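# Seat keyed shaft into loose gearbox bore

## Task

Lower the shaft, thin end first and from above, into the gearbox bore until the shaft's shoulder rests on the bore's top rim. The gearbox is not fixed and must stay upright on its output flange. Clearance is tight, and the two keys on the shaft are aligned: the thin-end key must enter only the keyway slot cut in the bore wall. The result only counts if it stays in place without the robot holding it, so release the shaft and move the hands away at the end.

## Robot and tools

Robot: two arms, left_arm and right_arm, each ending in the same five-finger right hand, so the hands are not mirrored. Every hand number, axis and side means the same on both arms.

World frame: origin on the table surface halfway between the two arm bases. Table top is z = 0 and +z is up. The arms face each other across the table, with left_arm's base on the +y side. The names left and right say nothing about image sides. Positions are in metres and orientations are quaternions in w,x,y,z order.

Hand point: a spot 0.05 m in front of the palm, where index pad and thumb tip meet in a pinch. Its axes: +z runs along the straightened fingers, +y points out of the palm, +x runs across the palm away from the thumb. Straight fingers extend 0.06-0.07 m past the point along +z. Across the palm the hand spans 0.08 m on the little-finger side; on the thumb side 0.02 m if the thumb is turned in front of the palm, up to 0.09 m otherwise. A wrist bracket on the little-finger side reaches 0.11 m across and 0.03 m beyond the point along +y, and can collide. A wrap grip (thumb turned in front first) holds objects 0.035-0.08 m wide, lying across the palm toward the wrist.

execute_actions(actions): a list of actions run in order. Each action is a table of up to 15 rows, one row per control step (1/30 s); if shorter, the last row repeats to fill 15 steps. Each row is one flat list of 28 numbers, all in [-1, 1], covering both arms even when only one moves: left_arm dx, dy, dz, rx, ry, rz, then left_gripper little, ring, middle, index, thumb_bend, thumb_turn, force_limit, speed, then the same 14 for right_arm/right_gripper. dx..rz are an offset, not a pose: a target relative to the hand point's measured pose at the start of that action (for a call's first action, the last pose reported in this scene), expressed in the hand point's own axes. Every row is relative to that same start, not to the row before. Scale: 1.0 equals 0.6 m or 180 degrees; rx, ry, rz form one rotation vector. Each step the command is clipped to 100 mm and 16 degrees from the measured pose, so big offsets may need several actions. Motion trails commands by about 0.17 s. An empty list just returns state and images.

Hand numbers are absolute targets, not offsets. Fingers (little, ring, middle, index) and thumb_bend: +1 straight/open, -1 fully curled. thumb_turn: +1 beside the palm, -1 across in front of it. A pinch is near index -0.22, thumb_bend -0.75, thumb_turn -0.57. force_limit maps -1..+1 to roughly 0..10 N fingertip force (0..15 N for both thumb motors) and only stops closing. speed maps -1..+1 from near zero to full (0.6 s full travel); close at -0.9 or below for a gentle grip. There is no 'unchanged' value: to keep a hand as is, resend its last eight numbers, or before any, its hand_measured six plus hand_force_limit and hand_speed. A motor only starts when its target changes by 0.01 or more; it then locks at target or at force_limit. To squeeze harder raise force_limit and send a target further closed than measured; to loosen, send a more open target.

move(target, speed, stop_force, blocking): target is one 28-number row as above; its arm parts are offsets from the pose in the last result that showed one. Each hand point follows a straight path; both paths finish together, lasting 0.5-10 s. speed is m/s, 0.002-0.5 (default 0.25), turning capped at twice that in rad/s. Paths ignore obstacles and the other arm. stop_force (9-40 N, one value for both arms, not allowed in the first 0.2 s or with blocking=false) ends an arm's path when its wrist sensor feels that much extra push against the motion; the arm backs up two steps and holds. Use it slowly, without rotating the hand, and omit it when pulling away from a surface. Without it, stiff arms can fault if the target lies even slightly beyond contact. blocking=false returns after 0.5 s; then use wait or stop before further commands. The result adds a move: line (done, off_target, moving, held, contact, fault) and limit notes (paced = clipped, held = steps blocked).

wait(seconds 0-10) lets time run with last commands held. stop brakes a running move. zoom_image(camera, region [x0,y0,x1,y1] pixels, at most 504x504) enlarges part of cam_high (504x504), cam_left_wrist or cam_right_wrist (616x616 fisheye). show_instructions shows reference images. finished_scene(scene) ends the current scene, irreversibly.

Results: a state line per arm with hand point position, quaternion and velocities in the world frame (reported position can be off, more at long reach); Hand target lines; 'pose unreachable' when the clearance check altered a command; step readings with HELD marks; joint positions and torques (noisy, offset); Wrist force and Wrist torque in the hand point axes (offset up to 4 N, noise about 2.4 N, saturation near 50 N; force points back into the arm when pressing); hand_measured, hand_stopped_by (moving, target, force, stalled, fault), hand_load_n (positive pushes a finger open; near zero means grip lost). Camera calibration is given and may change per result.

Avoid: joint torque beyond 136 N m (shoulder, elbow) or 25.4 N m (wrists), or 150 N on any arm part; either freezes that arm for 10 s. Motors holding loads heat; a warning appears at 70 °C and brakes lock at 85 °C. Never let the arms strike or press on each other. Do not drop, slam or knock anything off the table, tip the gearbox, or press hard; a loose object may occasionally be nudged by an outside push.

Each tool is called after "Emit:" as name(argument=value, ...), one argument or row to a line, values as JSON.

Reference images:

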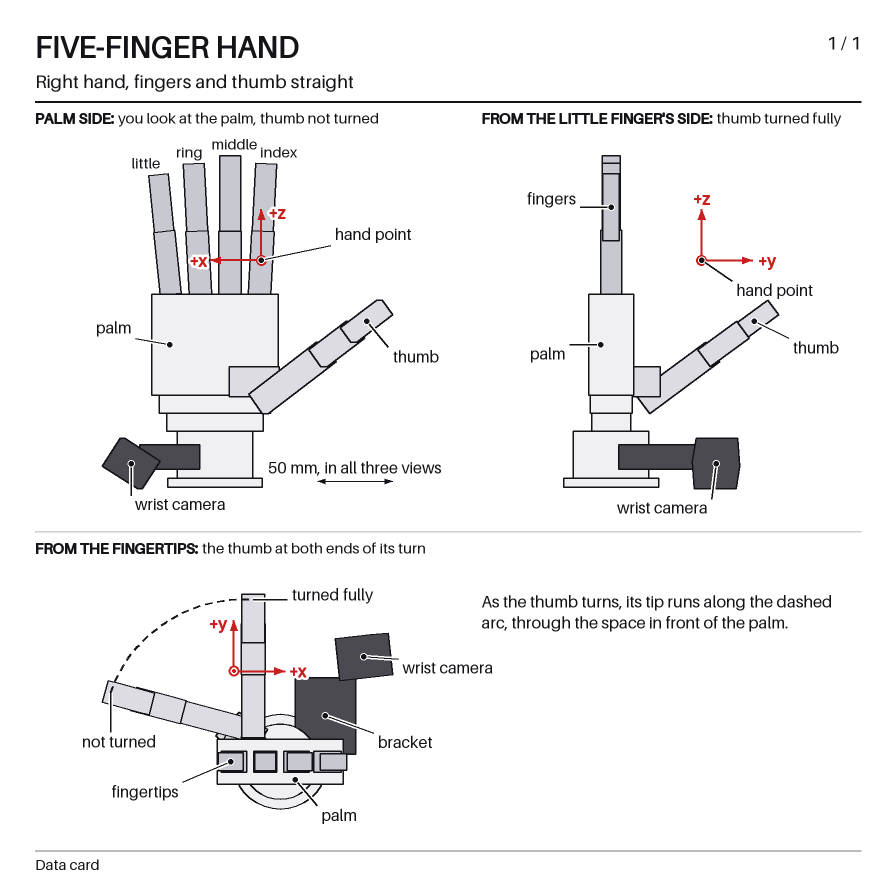

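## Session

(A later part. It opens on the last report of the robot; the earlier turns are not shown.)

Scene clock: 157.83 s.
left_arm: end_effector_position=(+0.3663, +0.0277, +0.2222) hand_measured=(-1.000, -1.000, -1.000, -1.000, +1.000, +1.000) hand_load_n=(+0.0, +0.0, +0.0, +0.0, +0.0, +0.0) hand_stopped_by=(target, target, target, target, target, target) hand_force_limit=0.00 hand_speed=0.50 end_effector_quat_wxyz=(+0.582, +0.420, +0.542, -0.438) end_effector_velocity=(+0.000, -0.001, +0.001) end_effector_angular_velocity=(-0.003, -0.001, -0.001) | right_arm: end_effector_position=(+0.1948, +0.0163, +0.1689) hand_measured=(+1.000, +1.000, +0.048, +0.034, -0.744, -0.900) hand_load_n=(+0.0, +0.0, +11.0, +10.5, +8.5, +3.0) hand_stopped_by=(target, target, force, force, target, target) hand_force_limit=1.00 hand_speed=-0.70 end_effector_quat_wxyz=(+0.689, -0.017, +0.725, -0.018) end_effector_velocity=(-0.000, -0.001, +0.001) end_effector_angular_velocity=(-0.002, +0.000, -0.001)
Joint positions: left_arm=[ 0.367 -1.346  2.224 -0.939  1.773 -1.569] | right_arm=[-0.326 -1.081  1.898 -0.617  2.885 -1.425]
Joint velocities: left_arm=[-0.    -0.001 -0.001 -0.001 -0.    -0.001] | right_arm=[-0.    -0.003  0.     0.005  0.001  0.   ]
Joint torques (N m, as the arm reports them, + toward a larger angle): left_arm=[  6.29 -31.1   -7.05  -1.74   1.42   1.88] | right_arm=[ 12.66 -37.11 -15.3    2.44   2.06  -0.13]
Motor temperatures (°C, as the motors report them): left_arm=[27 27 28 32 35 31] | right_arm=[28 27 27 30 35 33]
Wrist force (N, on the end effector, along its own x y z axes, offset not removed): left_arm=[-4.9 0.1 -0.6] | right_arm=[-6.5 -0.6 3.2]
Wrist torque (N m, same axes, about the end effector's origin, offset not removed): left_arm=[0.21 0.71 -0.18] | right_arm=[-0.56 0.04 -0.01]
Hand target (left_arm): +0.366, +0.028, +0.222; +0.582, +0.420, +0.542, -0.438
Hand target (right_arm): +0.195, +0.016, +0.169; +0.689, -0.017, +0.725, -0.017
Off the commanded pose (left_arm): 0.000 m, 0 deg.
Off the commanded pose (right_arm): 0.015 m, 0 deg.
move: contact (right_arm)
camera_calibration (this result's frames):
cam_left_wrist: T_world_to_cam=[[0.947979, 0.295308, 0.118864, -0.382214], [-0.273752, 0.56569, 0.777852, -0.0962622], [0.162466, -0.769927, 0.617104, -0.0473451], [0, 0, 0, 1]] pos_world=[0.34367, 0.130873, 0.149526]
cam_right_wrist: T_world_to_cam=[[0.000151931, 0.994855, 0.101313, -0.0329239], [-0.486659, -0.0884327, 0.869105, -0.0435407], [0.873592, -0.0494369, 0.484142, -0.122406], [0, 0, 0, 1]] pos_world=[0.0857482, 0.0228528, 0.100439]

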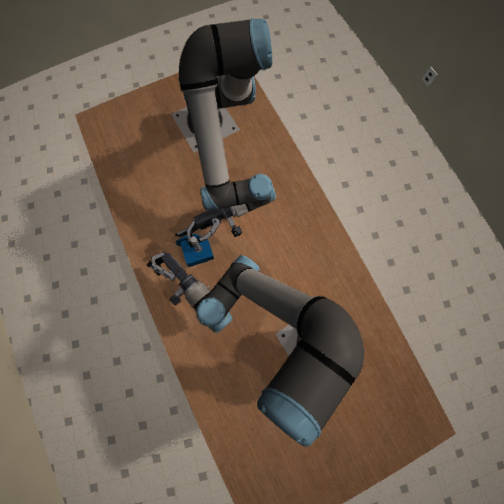

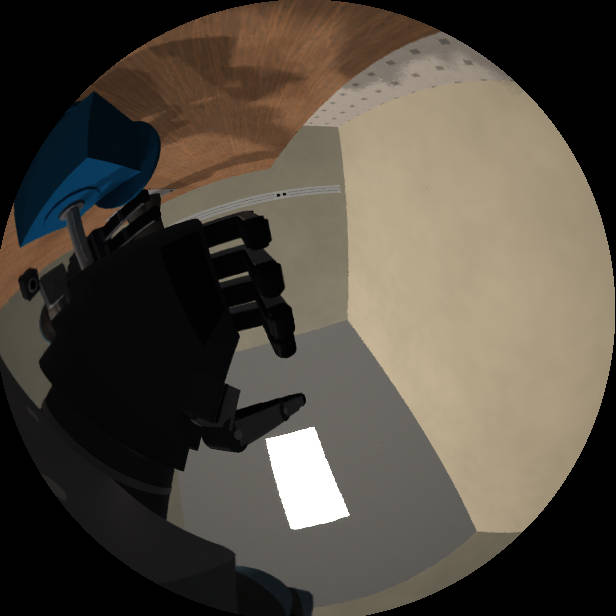

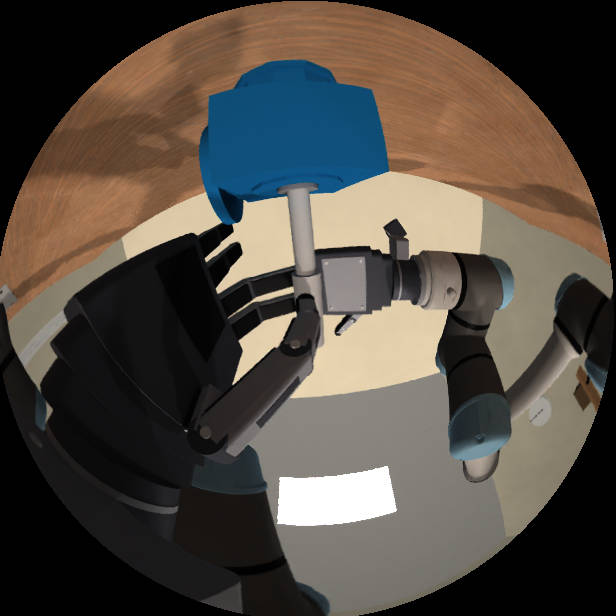

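Emit:
move(
  target=[0,0,0,0,0,0,-1,-1,-1,-1,1,1,0,0.5,-0.002,0.0013,-0.0005,0.02,0.001,0.001,1,1,-0.62,-0.62,-0.75,-0.9,1,-0.7],
  speed=0.04,
)

Emit:
move(
  target=[0,0,0,0,0,0,-1,-1,-1,-1,1,1,0,0.5,0.025,0.0012,0.0012,0,0,0,1,1,-0.62,-0.62,-0.75,-0.9,1,-0.7],
  speed=0.004,
  stop_force=16,
)

Emit:
zoom_image(
  camera="cam_left_wrist",
  region=[45,190,105,250],
)

Scene clock: 160.37 s.
left_arm: end_effector_position=(+0.3663, +0.0277, +0.2222) hand_measured=(-1.000, -1.000, -1.000, -1.000, +1.000, +1.000) hand_load_n=(+0.0, +0.0, +0.0, +0.0, +0.0, +0.0) hand_stopped_by=(target, target, target, target, target, target) hand_force_limit=0.00 hand_speed=0.50 end_effector_quat_wxyz=(+0.582, +0.420, +0.542, -0.438) end_effector_velocity=(-0.000, +0.000, +0.000) end_effector_angular_velocity=(+0.000, -0.003, +0.001) | right_arm: end_effector_position=(+0.1946, +0.0171, +0.1701) hand_measured=(+1.000, +1.000, +0.048, +0.034, -0.744, -0.900) hand_load_n=(+0.0, +0.0, +10.5, +10.0, +7.0, +0.5) hand_stopped_by=(target, target, force, force, target, target) hand_force_limit=1.00 hand_speed=-0.70 end_effector_quat_wxyz=(+0.688, +0.006, +0.724, -0.039) end_effector_velocity=(-0.000, +0.001, +0.000) end_effector_angular_velocity=(+0.002, +0.007, -0.011)
Joint positions: left_arm=[ 0.367 -1.346  2.224 -0.939  1.773 -1.569] | right_arm=[-0.31  -1.037  1.824 -0.507  2.961 -1.344]
Joint velocities: left_arm=[-0.001 -0.001  0.001 -0.    -0.001  0.003] | right_arm=[ 0.003  0.015 -0.028  0.07   0.012  0.058]
Joint torques (N m, as the arm reports them, + toward a larger angle): left_arm=[  6.94 -30.84  -7.28  -1.81   1.46   1.77] | right_arm=[ 13.75 -27.5  -27.25   1.64   3.19   2.04]
Motor temperatures (°C, as the motors report them): left_arm=[27 27 28 32 35 31] | right_arm=[28 27 27 30 35 33]
Wrist force (N, on the end effector, along its own x y z axes, offset not removed): left_arm=[-3.6 -0.5 0.8] | right_arm=[3.5 -4.3 2.9]
Wrist torque (N m, same axes, about the end effector's origin, offset not removed): left_arm=[-0.17 0.49 -0.26] | right_arm=[-0.90 0.05 -0.04]
Hand target (left_arm): +0.366, +0.028, +0.222; +0.582, +0.420, +0.542, -0.438
Hand target (right_arm): +0.195, +0.017, +0.170; +0.688, +0.006, +0.725, -0.039
Off the commanded pose (left_arm): 0.000 m, 0 deg.
Off the commanded pose (right_arm): 0.000 m, 0 deg.
move: done
camera_calibration (this result's frames):
cam_left_wrist: T_world_to_cam=[[0.947979, 0.295308, 0.118865, -0.382214], [-0.273753, 0.56569, 0.777852, -0.0962621], [0.162465, -0.769927, 0.617104, -0.0473451], [0, 0, 0, 1]] pos_world=[0.34367, 0.130873, 0.149526]
cam_right_wrist: T_world_to_cam=[[0.0615637, 0.992955, 0.101242, -0.0457597], [-0.492077, -0.0580553, 0.868614, -0.0440092], [0.868372, -0.103294, 0.485036, -0.120971], [0, 0, 0, 1]] pos_world=[0.0862091, 0.0303868, 0.101535]

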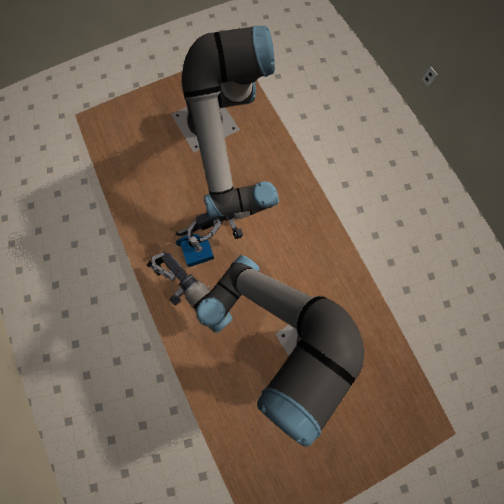

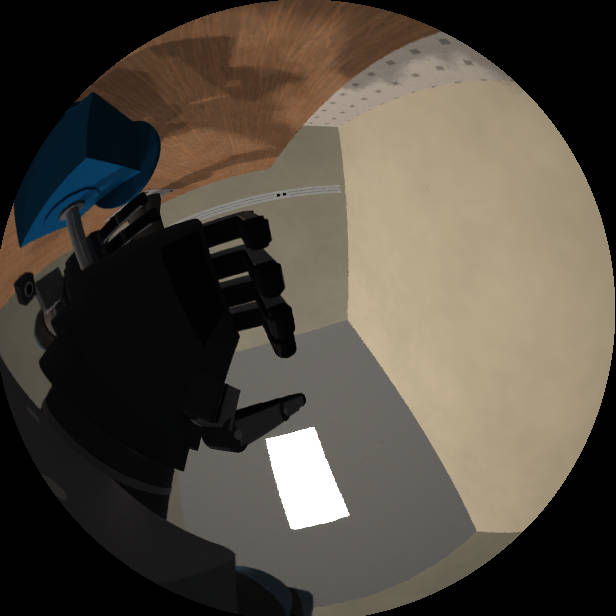

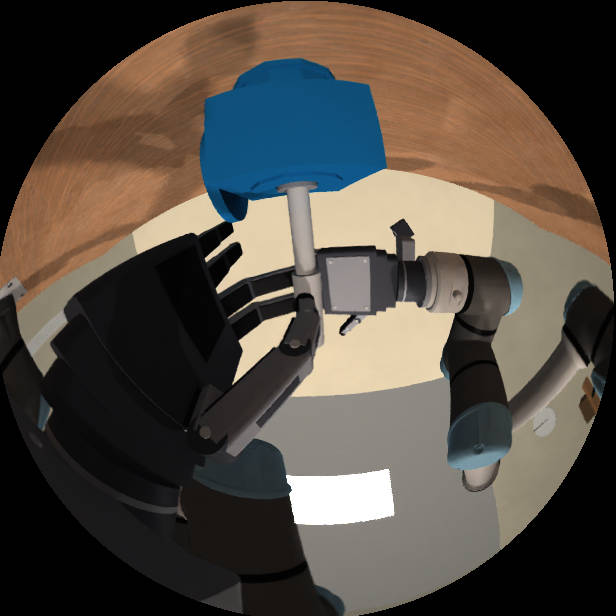

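Scene clock: 161.20 s.
left_arm: end_effector_position=(+0.3663, +0.0277, +0.2222) hand_measured=(-1.000, -1.000, -1.000, -1.000, +1.000, +1.000) hand_load_n=(+0.0, +0.0, +0.0, +0.0, +0.0, +0.0) hand_stopped_by=(target, target, target, target, target, target) hand_force_limit=0.00 hand_speed=0.50 end_effector_quat_wxyz=(+0.582, +0.420, +0.542, -0.438) end_effector_velocity=(-0.000, +0.000, -0.001) end_effector_angular_velocity=(+0.001, -0.000, +0.000) | right_arm: end_effector_position=(+0.1945, +0.0171, +0.1681) hand_measured=(+1.000, +1.000, +0.048, +0.034, -0.744, -0.900) hand_load_n=(+0.0, +0.0, +10.0, +10.0, +6.5, +1.5) hand_stopped_by=(target, target, force, force, target, target) hand_force_limit=1.00 hand_speed=-0.70 end_effector_quat_wxyz=(+0.688, +0.006, +0.724, -0.039) end_effector_velocity=(+0.000, -0.001, +0.001) end_effector_angular_velocity=(-0.001, +0.000, -0.001)
Joint positions: left_arm=[ 0.367 -1.346  2.224 -0.939  1.773 -1.569] | right_arm=[-0.309 -1.033  1.825 -0.511  2.961 -1.344]
Joint velocities: left_arm=[-0.001  0.001  0.001 -0.001 -0.     0.001] | right_arm=[-0.    -0.003  0.001  0.003  0.    -0.   ]
Joint torques (N m, as the arm reports them, + toward a larger angle): left_arm=[  6.44 -30.76  -6.71  -1.88   1.4    1.88] | right_arm=[  1.44 -39.18 -14.7    2.62  -2.27  -1.61]
Motor temperatures (°C, as the motors report them): left_arm=[27 27 28 32 35 31] | right_arm=[28 27 27 30 35 33]
Wrist force (N, on the end effector, along its own x y z axes, offset not removed): left_arm=[-4.8 4.0 -1.6] | right_arm=[-5.9 0.8 2.8]
Wrist torque (N m, same axes, about the end effector's origin, offset not removed): left_arm=[0.89 0.67 -0.19] | right_arm=[-0.12 0.00 0.29]
Hand target (left_arm): +0.366, +0.028, +0.222; +0.582, +0.420, +0.542, -0.438
Hand target (right_arm): +0.195, +0.017, +0.168; +0.688, +0.006, +0.724, -0.039
Off the commanded pose (left_arm): 0.000 m, 0 deg.
Off the commanded pose (right_arm): 0.013 m, 0 deg.
move: contact (right_arm)
camera_calibration (this result's frames):
cam_left_wrist: T_world_to_cam=[[0.947979, 0.295308, 0.118865, -0.382214], [-0.273753, 0.565691, 0.777852, -0.0962622], [0.162465, -0.769927, 0.617104, -0.0473452], [0, 0, 0, 1]] pos_world=[0.34367, 0.130873, 0.149526]
cam_right_wrist: T_world_to_cam=[[0.0614493, 0.992988, 0.100992, -0.0454716], [-0.491994, -0.0579019, 0.868671, -0.0423127], [0.868427, -0.103066, 0.484986, -0.119936], [0, 0, 0, 1]] pos_world=[0.0861321, 0.0303414, 0.0995152]

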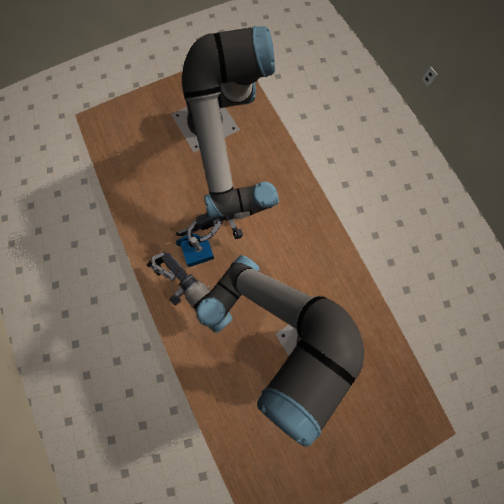

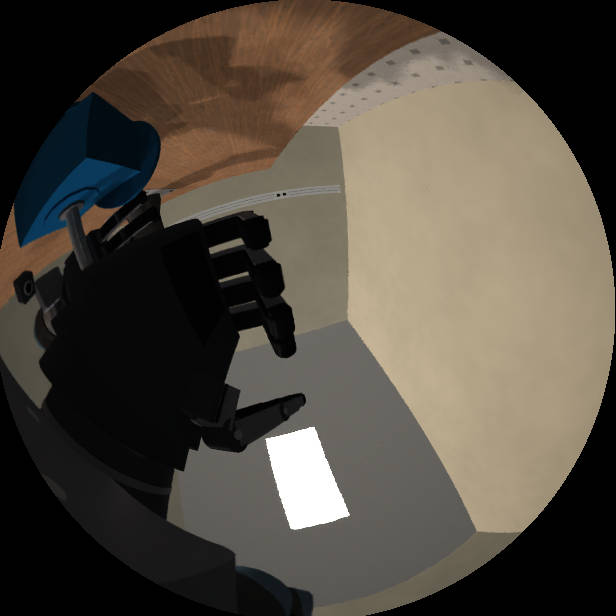

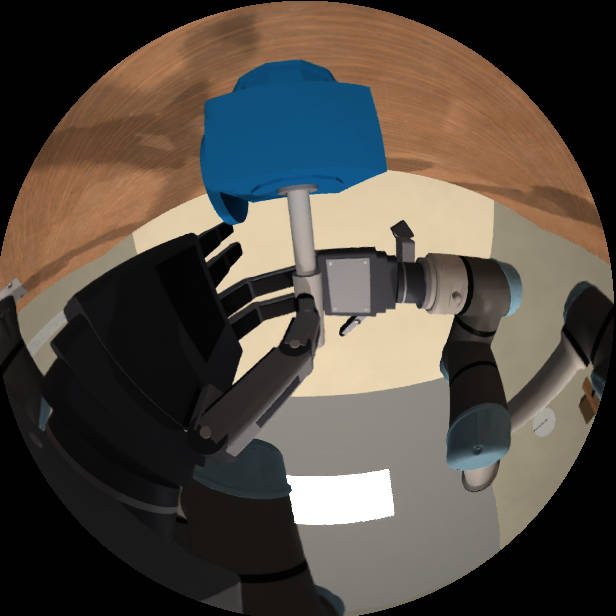

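Region (45, 190, 105, 250) of cam_left_wrist's 616x616 image, scaled by 8.400, with more detail than that image has.

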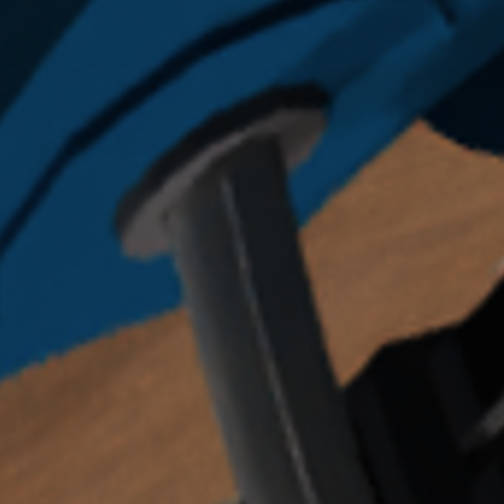

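Emit:
move(
  target=[0,0,0,0,0,0,-1,-1,-1,-1,1,1,0,0.5,-0.021,-0.001,-0.001,0,0,0,1,1,-0.64,-0.64,-0.75,-0.9,1,-0.7],
  speed=0.02,
)

Emit:
zoom_image(
  camera="cam_left_wrist",
  region=[45,190,105,250],
)

Emit:
zoom_image(
  camera="cam_right_wrist",
  region=[260,150,340,230],
)

Scene clock: 163.00 s.
left_arm: end_effector_position=(+0.3663, +0.0277, +0.2222) hand_measured=(-1.000, -1.000, -1.000, -1.000, +1.000, +1.000) hand_load_n=(+0.0, +0.0, +0.0, +0.0, +0.0, +0.0) hand_stopped_by=(target, target, target, target, target, target) hand_force_limit=0.00 hand_speed=0.50 end_effector_quat_wxyz=(+0.582, +0.420, +0.542, -0.438) end_effector_velocity=(-0.000, -0.000, +0.001) end_effector_angular_velocity=(-0.002, +0.000, -0.001) | right_arm: end_effector_position=(+0.1945, +0.0171, +0.1806) hand_measured=(+1.000, +1.000, +0.046, +0.030, -0.744, -0.900) hand_load_n=(+0.0, +0.0, +8.5, +11.5, +7.0, +0.5) hand_stopped_by=(target, target, force, force, target, target) hand_force_limit=1.00 hand_speed=-0.70 end_effector_quat_wxyz=(+0.688, +0.006, +0.724, -0.039) end_effector_velocity=(-0.000, -0.000, +0.001) end_effector_angular_velocity=(+0.000, +0.000, -0.000)
Joint positions: left_arm=[ 0.367 -1.346  2.224 -0.939  1.773 -1.569] | right_arm=[-0.309 -1.055  1.818 -0.483  2.961 -1.344]
Joint velocities: left_arm=[-0.001 -0.001 -0.    -0.001 -0.    -0.001] | right_arm=[ 0.    -0.002 -0.002  0.007  0.     0.004]
Joint torques (N m, as the arm reports them, + toward a larger angle): left_arm=[  6.89 -30.46  -7.04  -1.86   1.54   1.77] | right_arm=[ -7.67 -42.69 -27.98   1.85  -2.05   1.99]
Motor temperatures (°C, as the motors report them): left_arm=[27 27 28 32 35 31] | right_arm=[28 27 27 30 35 33]
Wrist force (N, on the end effector, along its own x y z axes, offset not removed): left_arm=[-3.0 -2.4 1.9] | right_arm=[2.3 -3.6 1.8]
Wrist torque (N m, same axes, about the end effector's origin, offset not removed): left_arm=[-0.44 0.27 -0.12] | right_arm=[-0.76 -0.05 0.10]
Hand target (left_arm): +0.366, +0.028, +0.222; +0.582, +0.420, +0.542, -0.438
Hand target (right_arm): +0.195, +0.017, +0.181; +0.688, +0.006, +0.724, -0.039
Off the commanded pose (left_arm): 0.000 m, 0 deg.
Off the commanded pose (right_arm): 0.000 m, 0 deg.
move: done
camera_calibration (this result's frames):
cam_left_wrist: T_world_to_cam=[[0.947979, 0.295308, 0.118865, -0.382214], [-0.273753, 0.56569, 0.777852, -0.0962622], [0.162465, -0.769927, 0.617104, -0.0473452], [0, 0, 0, 1]] pos_world=[0.34367, 0.130873, 0.149526]
cam_right_wrist: T_world_to_cam=[[0.0614173, 0.992994, 0.100954, -0.0467411], [-0.492059, -0.0578772, 0.868636, -0.0531994], [0.868392, -0.103025, 0.485057, -0.12603], [0, 0, 0, 1]] pos_world=[0.0861367, 0.0303504, 0.112061]

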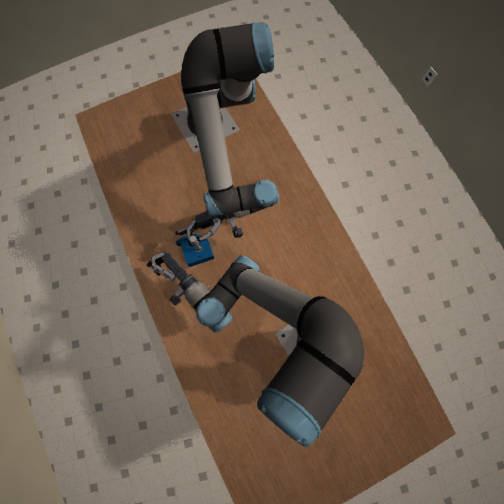

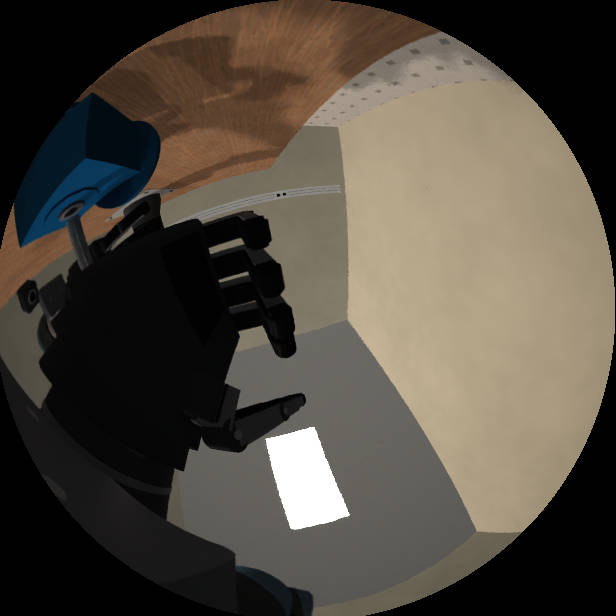

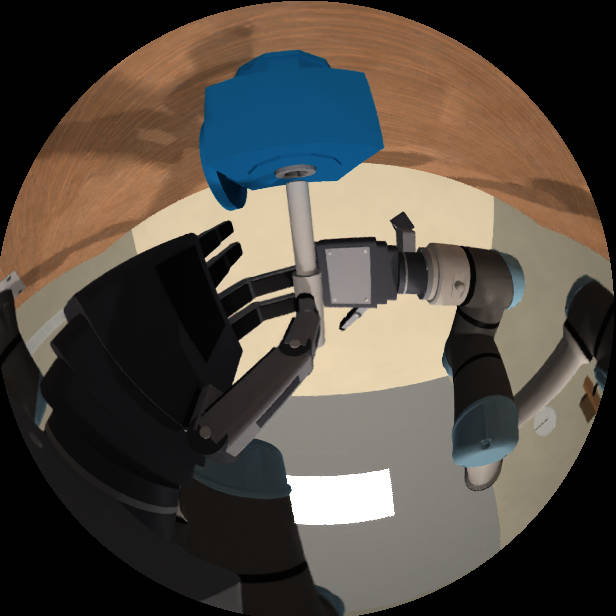

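Region (45, 190, 105, 250) of cam_left_wrist's 616x616 image, scaled by 8.400, with more detail than that image has.

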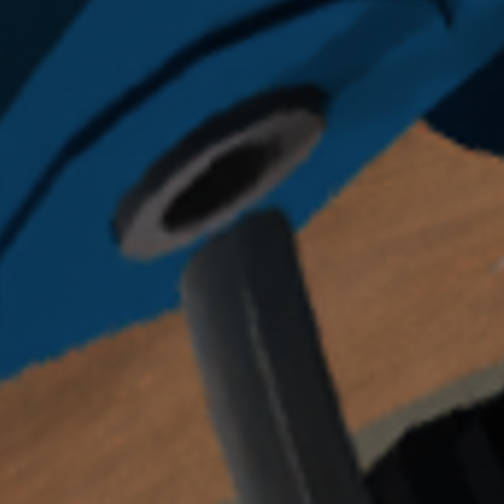

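Region (260, 150, 340, 230) of cam_right_wrist's 616x616 image, scaled by 6.300, with more detail than that image has.

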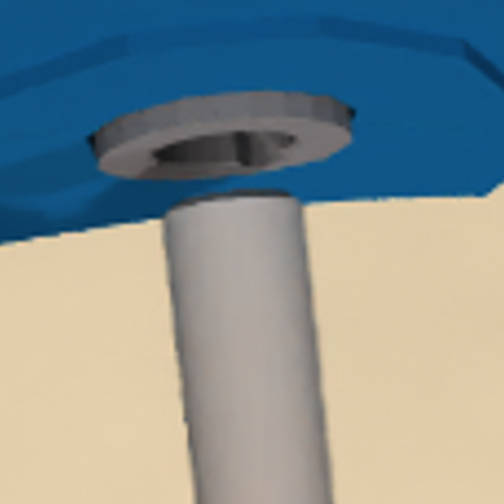

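Emit:
move(
  target=[0,0,0,0,0,0,-1,-1,-1,-1,1,1,0,0.5,0.008,0.0029,0.0004,0,0,-0.0078,1,1,-0.66,-0.66,-0.75,-0.9,1,-0.7],
  speed=0.02,
)

Emit:
zoom_image(
  camera="cam_left_wrist",
  region=[45,190,105,250],
)

Emit:
zoom_image(
  camera="cam_right_wrist",
  region=[260,150,340,230],
)

Scene clock: 164.10 s.
left_arm: end_effector_position=(+0.3663, +0.0277, +0.2222) hand_measured=(-1.000, -1.000, -1.000, -1.000, +1.000, +1.000) hand_load_n=(+0.0, +0.0, +0.0, +0.0, +0.0, +0.0) hand_stopped_by=(target, target, target, target, target, target) hand_force_limit=0.00 hand_speed=0.50 end_effector_quat_wxyz=(+0.582, +0.420, +0.542, -0.438) end_effector_velocity=(-0.000, -0.001, -0.000) end_effector_angular_velocity=(-0.000, +0.001, -0.001) | right_arm: end_effector_position=(+0.1947, +0.0186, +0.1759) hand_measured=(+1.000, +1.000, +0.042, +0.030, -0.744, -0.900) hand_load_n=(+0.0, +0.0, +10.0, +11.0, +7.5, +1.0) hand_stopped_by=(target, target, force, force, target, target) hand_force_limit=1.00 hand_speed=-0.70 end_effector_quat_wxyz=(+0.688, -0.003, +0.724, -0.047) end_effector_velocity=(+0.000, +0.001, -0.001) end_effector_angular_velocity=(-0.006, +0.000, +0.001)
Joint positions: left_arm=[ 0.367 -1.346  2.224 -0.939  1.773 -1.569] | right_arm=[-0.309 -1.047  1.817 -0.489  2.961 -1.367]
Joint velocities: left_arm=[-0.001  0.001 -0.    -0.     0.    -0.001] | right_arm=[-0.     0.001 -0.    -0.003 -0.001 -0.009]
Joint torques (N m, as the arm reports them, + toward a larger angle): left_arm=[  6.74 -30.91  -6.59  -1.87   1.45   1.87] | right_arm=[ 11.74 -26.74 -19.84  -1.22   3.1   -1.39]
Motor temperatures (°C, as the motors report them): left_arm=[27 27 28 32 35 31] | right_arm=[28 27 27 30 35 33]
Wrist force (N, on the end effector, along its own x y z axes, offset not removed): left_arm=[-3.9 -2.2 -1.9] | right_arm=[3.5 1.0 -0.1]
Wrist torque (N m, same axes, about the end effector's origin, offset not removed): left_arm=[-0.13 0.45 -0.26] | right_arm=[-0.01 -0.13 0.42]
Hand target (left_arm): +0.366, +0.028, +0.222; +0.582, +0.420, +0.542, -0.438
Hand target (right_arm): +0.195, +0.019, +0.176; +0.688, -0.003, +0.724, -0.047
Off the commanded pose (left_arm): 0.000 m, 0 deg.
Off the commanded pose (right_arm): 0.000 m, 0 deg.
move: done
camera_calibration (this result's frames):
cam_left_wrist: T_world_to_cam=[[0.947979, 0.295308, 0.118865, -0.382214], [-0.273753, 0.56569, 0.777852, -0.0962622], [0.162465, -0.769927, 0.617104, -0.0473451], [0, 0, 0, 1]] pos_world=[0.34367, 0.130873, 0.149526]
cam_right_wrist: T_world_to_cam=[[0.0605569, 0.995186, 0.0770599, -0.0434023], [-0.490614, -0.0375565, 0.870567, -0.0498735], [0.86927, -0.0905256, 0.485978, -0.124289], [0, 0, 0, 1]] pos_world=[0.0862007, 0.0300689, 0.107165]

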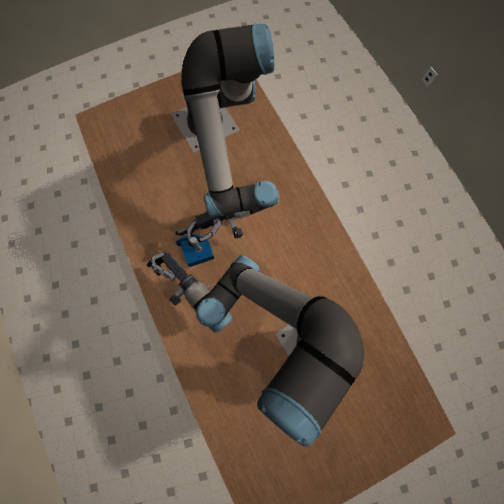

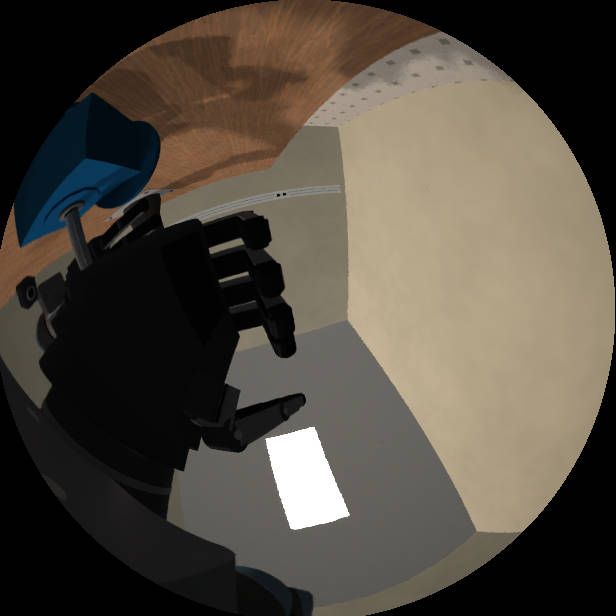

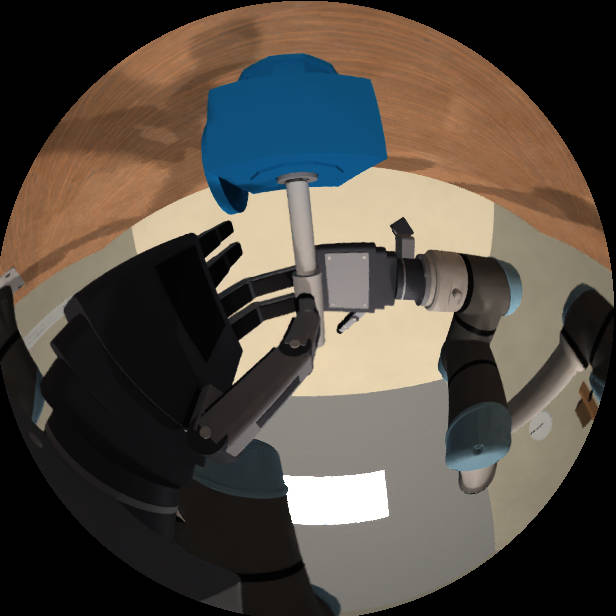

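Region (45, 190, 105, 250) of cam_left_wrist's 616x616 image, scaled by 8.400, with more detail than that image has.

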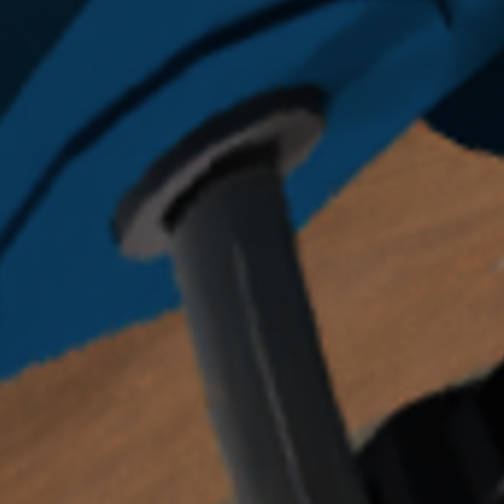

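Region (260, 150, 340, 230) of cam_right_wrist's 616x616 image, scaled by 6.300, with more detail than that image has.

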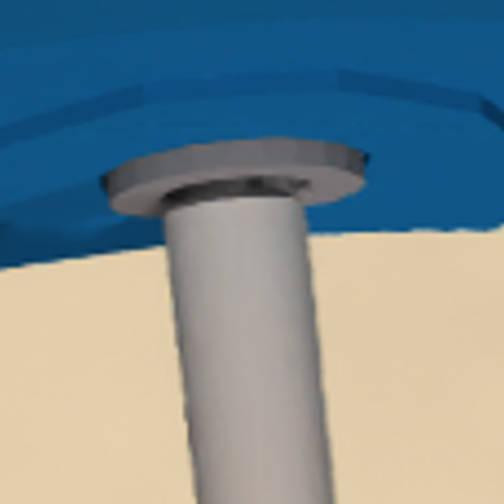

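Emit:
move(
  target=[0,0,0,0,0,0,-1,-1,-1,-1,1,1,0,0.5,0.001,0.0005,-0.0011,0,0,0,1,1,-0.66,-0.66,-0.75,-0.9,1,-0.7],
  speed=0.01,
)

Emit:
move(
  target=[0,0,0,0,0,0,-1,-1,-1,-1,1,1,0,0.5,0.035,0.0026,0.0017,0,0,0,1,1,-0.66,-0.66,-0.75,-0.9,1,-0.7],
  speed=0.005,
  stop_force=10,
)

Emit:
zoom_image(
  camera="cam_left_wrist",
  region=[45,190,105,250],
)

Scene clock: 165.00 s.
left_arm: end_effector_position=(+0.3663, +0.0277, +0.2222) hand_measured=(-1.000, -1.000, -1.000, -1.000, +1.000, +1.000) hand_load_n=(+0.0, +0.0, +0.0, +0.0, +0.0, +0.0) hand_stopped_by=(target, target, target, target, target, target) hand_force_limit=0.00 hand_speed=0.50 end_effector_quat_wxyz=(+0.582, +0.420, +0.542, -0.438) end_effector_velocity=(-0.000, -0.001, +0.002) end_effector_angular_velocity=(-0.003, -0.001, -0.001) | right_arm: end_effector_position=(+0.1941, +0.0189, +0.1753) hand_measured=(+1.000, +1.000, +0.042, +0.030, -0.744, -0.900) hand_load_n=(+0.0, +0.0, +10.0, +11.0, +7.5, +1.0) hand_stopped_by=(target, target, force, force, target, target) hand_force_limit=1.00 hand_speed=-0.70 end_effector_quat_wxyz=(+0.688, -0.003, +0.724, -0.047) end_effector_velocity=(-0.000, -0.000, -0.000) end_effector_angular_velocity=(-0.001, +0.000, +0.000)
Joint positions: left_arm=[ 0.367 -1.346  2.224 -0.939  1.773 -1.569] | right_arm=[-0.308 -1.045  1.815 -0.487  2.963 -1.365]
Joint velocities: left_arm=[-0.001 -0.002 -0.001 -0.     0.001 -0.001] | right_arm=[ 0.001  0.001 -0.     0.003  0.     0.001]
Joint torques (N m, as the arm reports them, + toward a larger angle): left_arm=[  6.67 -30.92  -7.25  -1.81   1.44   1.76] | right_arm=[ 12.53 -26.56 -26.59   1.67   3.06   2.14]
Motor temperatures (°C, as the motors report them): left_arm=[27 27 28 32 35 31] | right_arm=[28 27 27 30 35 33]
Wrist force (N, on the end effector, along its own x y z axes, offset not removed): left_arm=[-2.2 0.2 -0.8] | right_arm=[0.0 -3.8 0.6]
Wrist torque (N m, same axes, about the end effector's origin, offset not removed): left_arm=[0.08 0.35 -0.15] | right_arm=[-0.68 0.42 -0.08]
Hand target (left_arm): +0.366, +0.028, +0.222; +0.582, +0.420, +0.542, -0.438
Hand target (right_arm): +0.194, +0.019, +0.175; +0.688, -0.003, +0.724, -0.047
Off the commanded pose (left_arm): 0.000 m, 0 deg.
Off the commanded pose (right_arm): 0.000 m, 0 deg.
move: done
camera_calibration (this result's frames):
cam_left_wrist: T_world_to_cam=[[0.947979, 0.295308, 0.118865, -0.382214], [-0.273753, 0.56569, 0.777852, -0.0962621], [0.162465, -0.769927, 0.617104, -0.0473451], [0, 0, 0, 1]] pos_world=[0.34367, 0.130873, 0.149526]
cam_right_wrist: T_world_to_cam=[[0.0605468, 0.995187, 0.0770477, -0.0436053], [-0.490627, -0.0375495, 0.87056, -0.0496786], [0.869263, -0.0905113, 0.485993, -0.123409], [0, 0, 0, 1]] pos_world=[0.0855417, 0.0303601, 0.106584]

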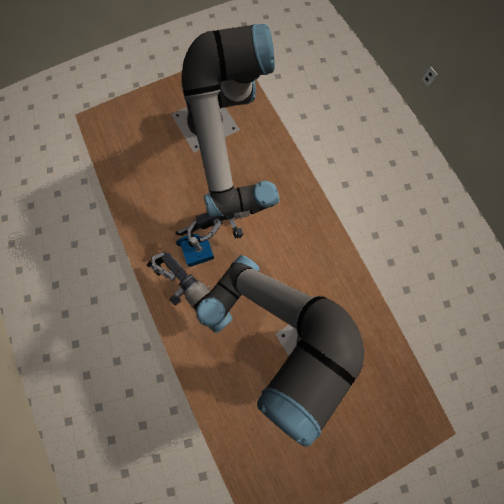

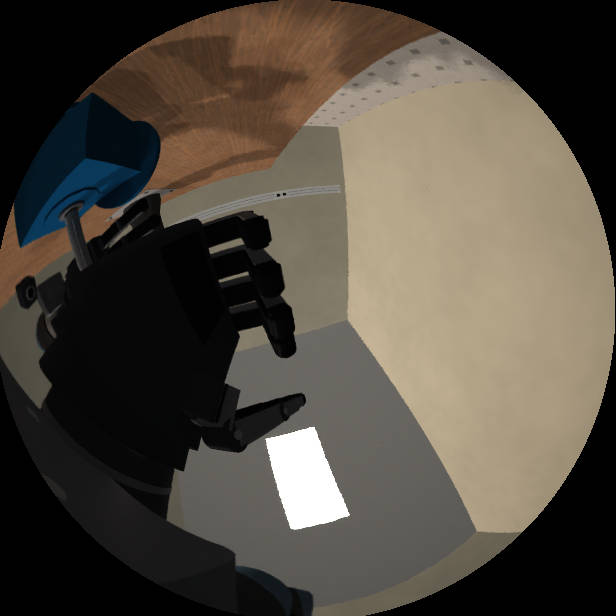

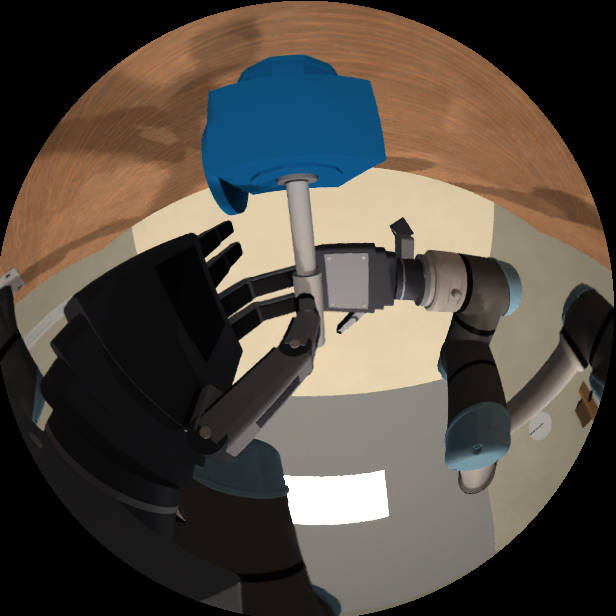

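Scene clock: 166.47 s.
left_arm: end_effector_position=(+0.3663, +0.0277, +0.2222) hand_measured=(-1.000, -1.000, -1.000, -1.000, +1.000, +1.000) hand_load_n=(+0.0, +0.0, +0.0, +0.0, +0.0, +0.0) hand_stopped_by=(target, target, target, target, target, target) hand_force_limit=0.00 hand_speed=0.50 end_effector_quat_wxyz=(+0.582, +0.420, +0.542, -0.438) end_effector_velocity=(+0.000, -0.000, -0.000) end_effector_angular_velocity=(+0.001, -0.001, +0.000) | right_arm: end_effector_position=(+0.1941, +0.0188, +0.1697) hand_measured=(+1.000, +1.000, +0.042, +0.030, -0.744, -0.900) hand_load_n=(+0.0, +0.0, +12.0, +10.5, +7.5, +2.0) hand_stopped_by=(target, target, force, force, target, target) hand_force_limit=1.00 hand_speed=-0.70 end_effector_quat_wxyz=(+0.688, -0.003, +0.724, -0.047) end_effector_velocity=(+0.000, -0.001, +0.001) end_effector_angular_velocity=(-0.003, +0.000, -0.001)
Joint positions: left_arm=[ 0.367 -1.346  2.224 -0.939  1.773 -1.569] | right_arm=[-0.308 -1.036  1.819 -0.5    2.963 -1.365]
Joint velocities: left_arm=[ 0.     0.    -0.001  0.001  0.     0.001] | right_arm=[-0.    -0.003  0.     0.006  0.001  0.   ]
Joint torques (N m, as the arm reports them, + toward a larger angle): left_arm=[  7.1  -30.52  -7.2   -1.88   1.55   1.77] | right_arm=[ 12.41 -39.01 -15.5    2.47   0.62  -0.71]
Motor temperatures (°C, as the motors report them): left_arm=[27 27 28 32 35 31] | right_arm=[28 27 27 30 35 33]
Wrist force (N, on the end effector, along its own x y z axes, offset not removed): left_arm=[-4.6 -3.0 1.0] | right_arm=[-7.7 -0.5 5.4]
Wrist torque (N m, same axes, about the end effector's origin, offset not removed): left_arm=[-0.33 0.50 -0.35] | right_arm=[0.14 -0.14 0.14]
Hand target (left_arm): +0.366, +0.028, +0.222; +0.582, +0.420, +0.542, -0.438
Hand target (right_arm): +0.194, +0.019, +0.170; +0.688, -0.003, +0.724, -0.047
Off the commanded pose (left_arm): 0.000 m, 0 deg.
Off the commanded pose (right_arm): 0.015 m, 0 deg.
move: contact (right_arm)
camera_calibration (this result's frames):
cam_left_wrist: T_world_to_cam=[[0.947979, 0.295308, 0.118865, -0.382214], [-0.273753, 0.56569, 0.777852, -0.0962622], [0.162465, -0.769927, 0.617104, -0.047345], [0, 0, 0, 1]] pos_world=[0.34367, 0.130873, 0.149526]
cam_right_wrist: T_world_to_cam=[[0.0606389, 0.995193, 0.0769068, -0.0431004], [-0.490587, -0.0373853, 0.87059, -0.0448103], [0.86928, -0.0905211, 0.485962, -0.120671], [0, 0, 0, 1]] pos_world=[0.0855268, 0.0302947, 0.100967]

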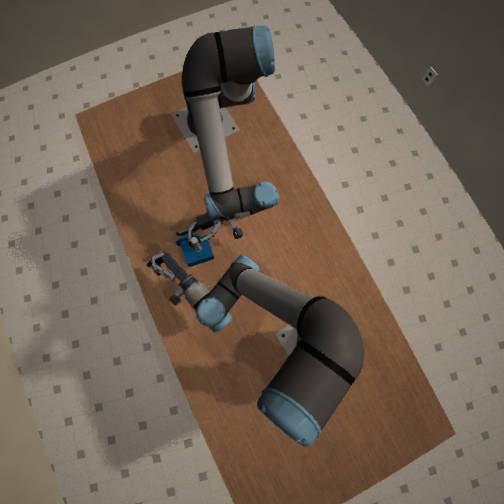

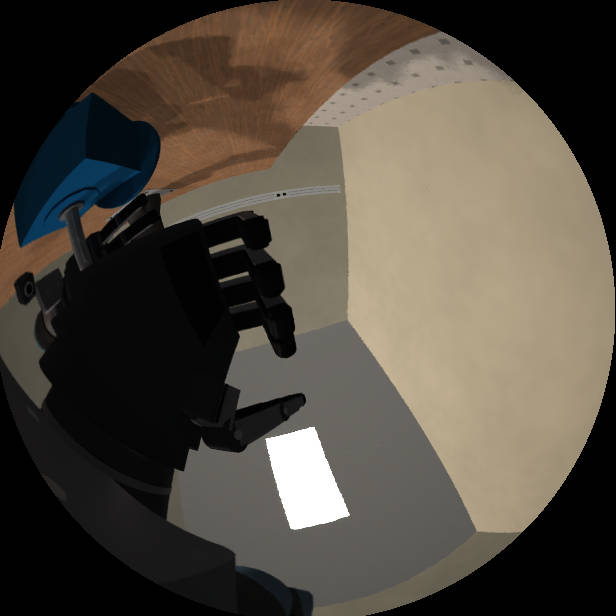

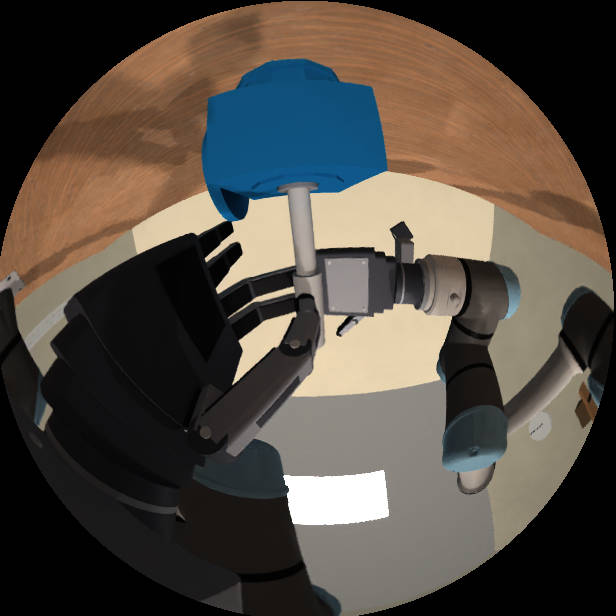

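Region (45, 190, 105, 250) of cam_left_wrist's 616x616 image, scaled by 8.400, with more detail than that image has.

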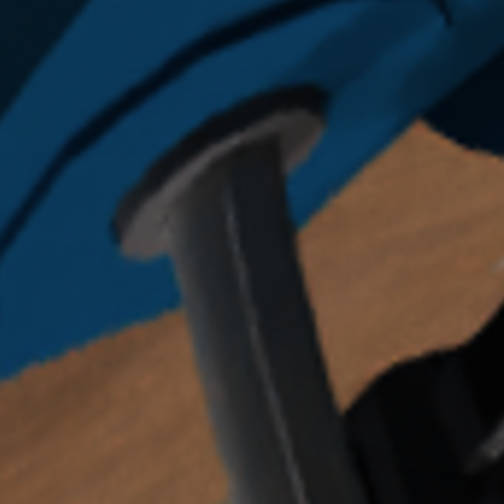

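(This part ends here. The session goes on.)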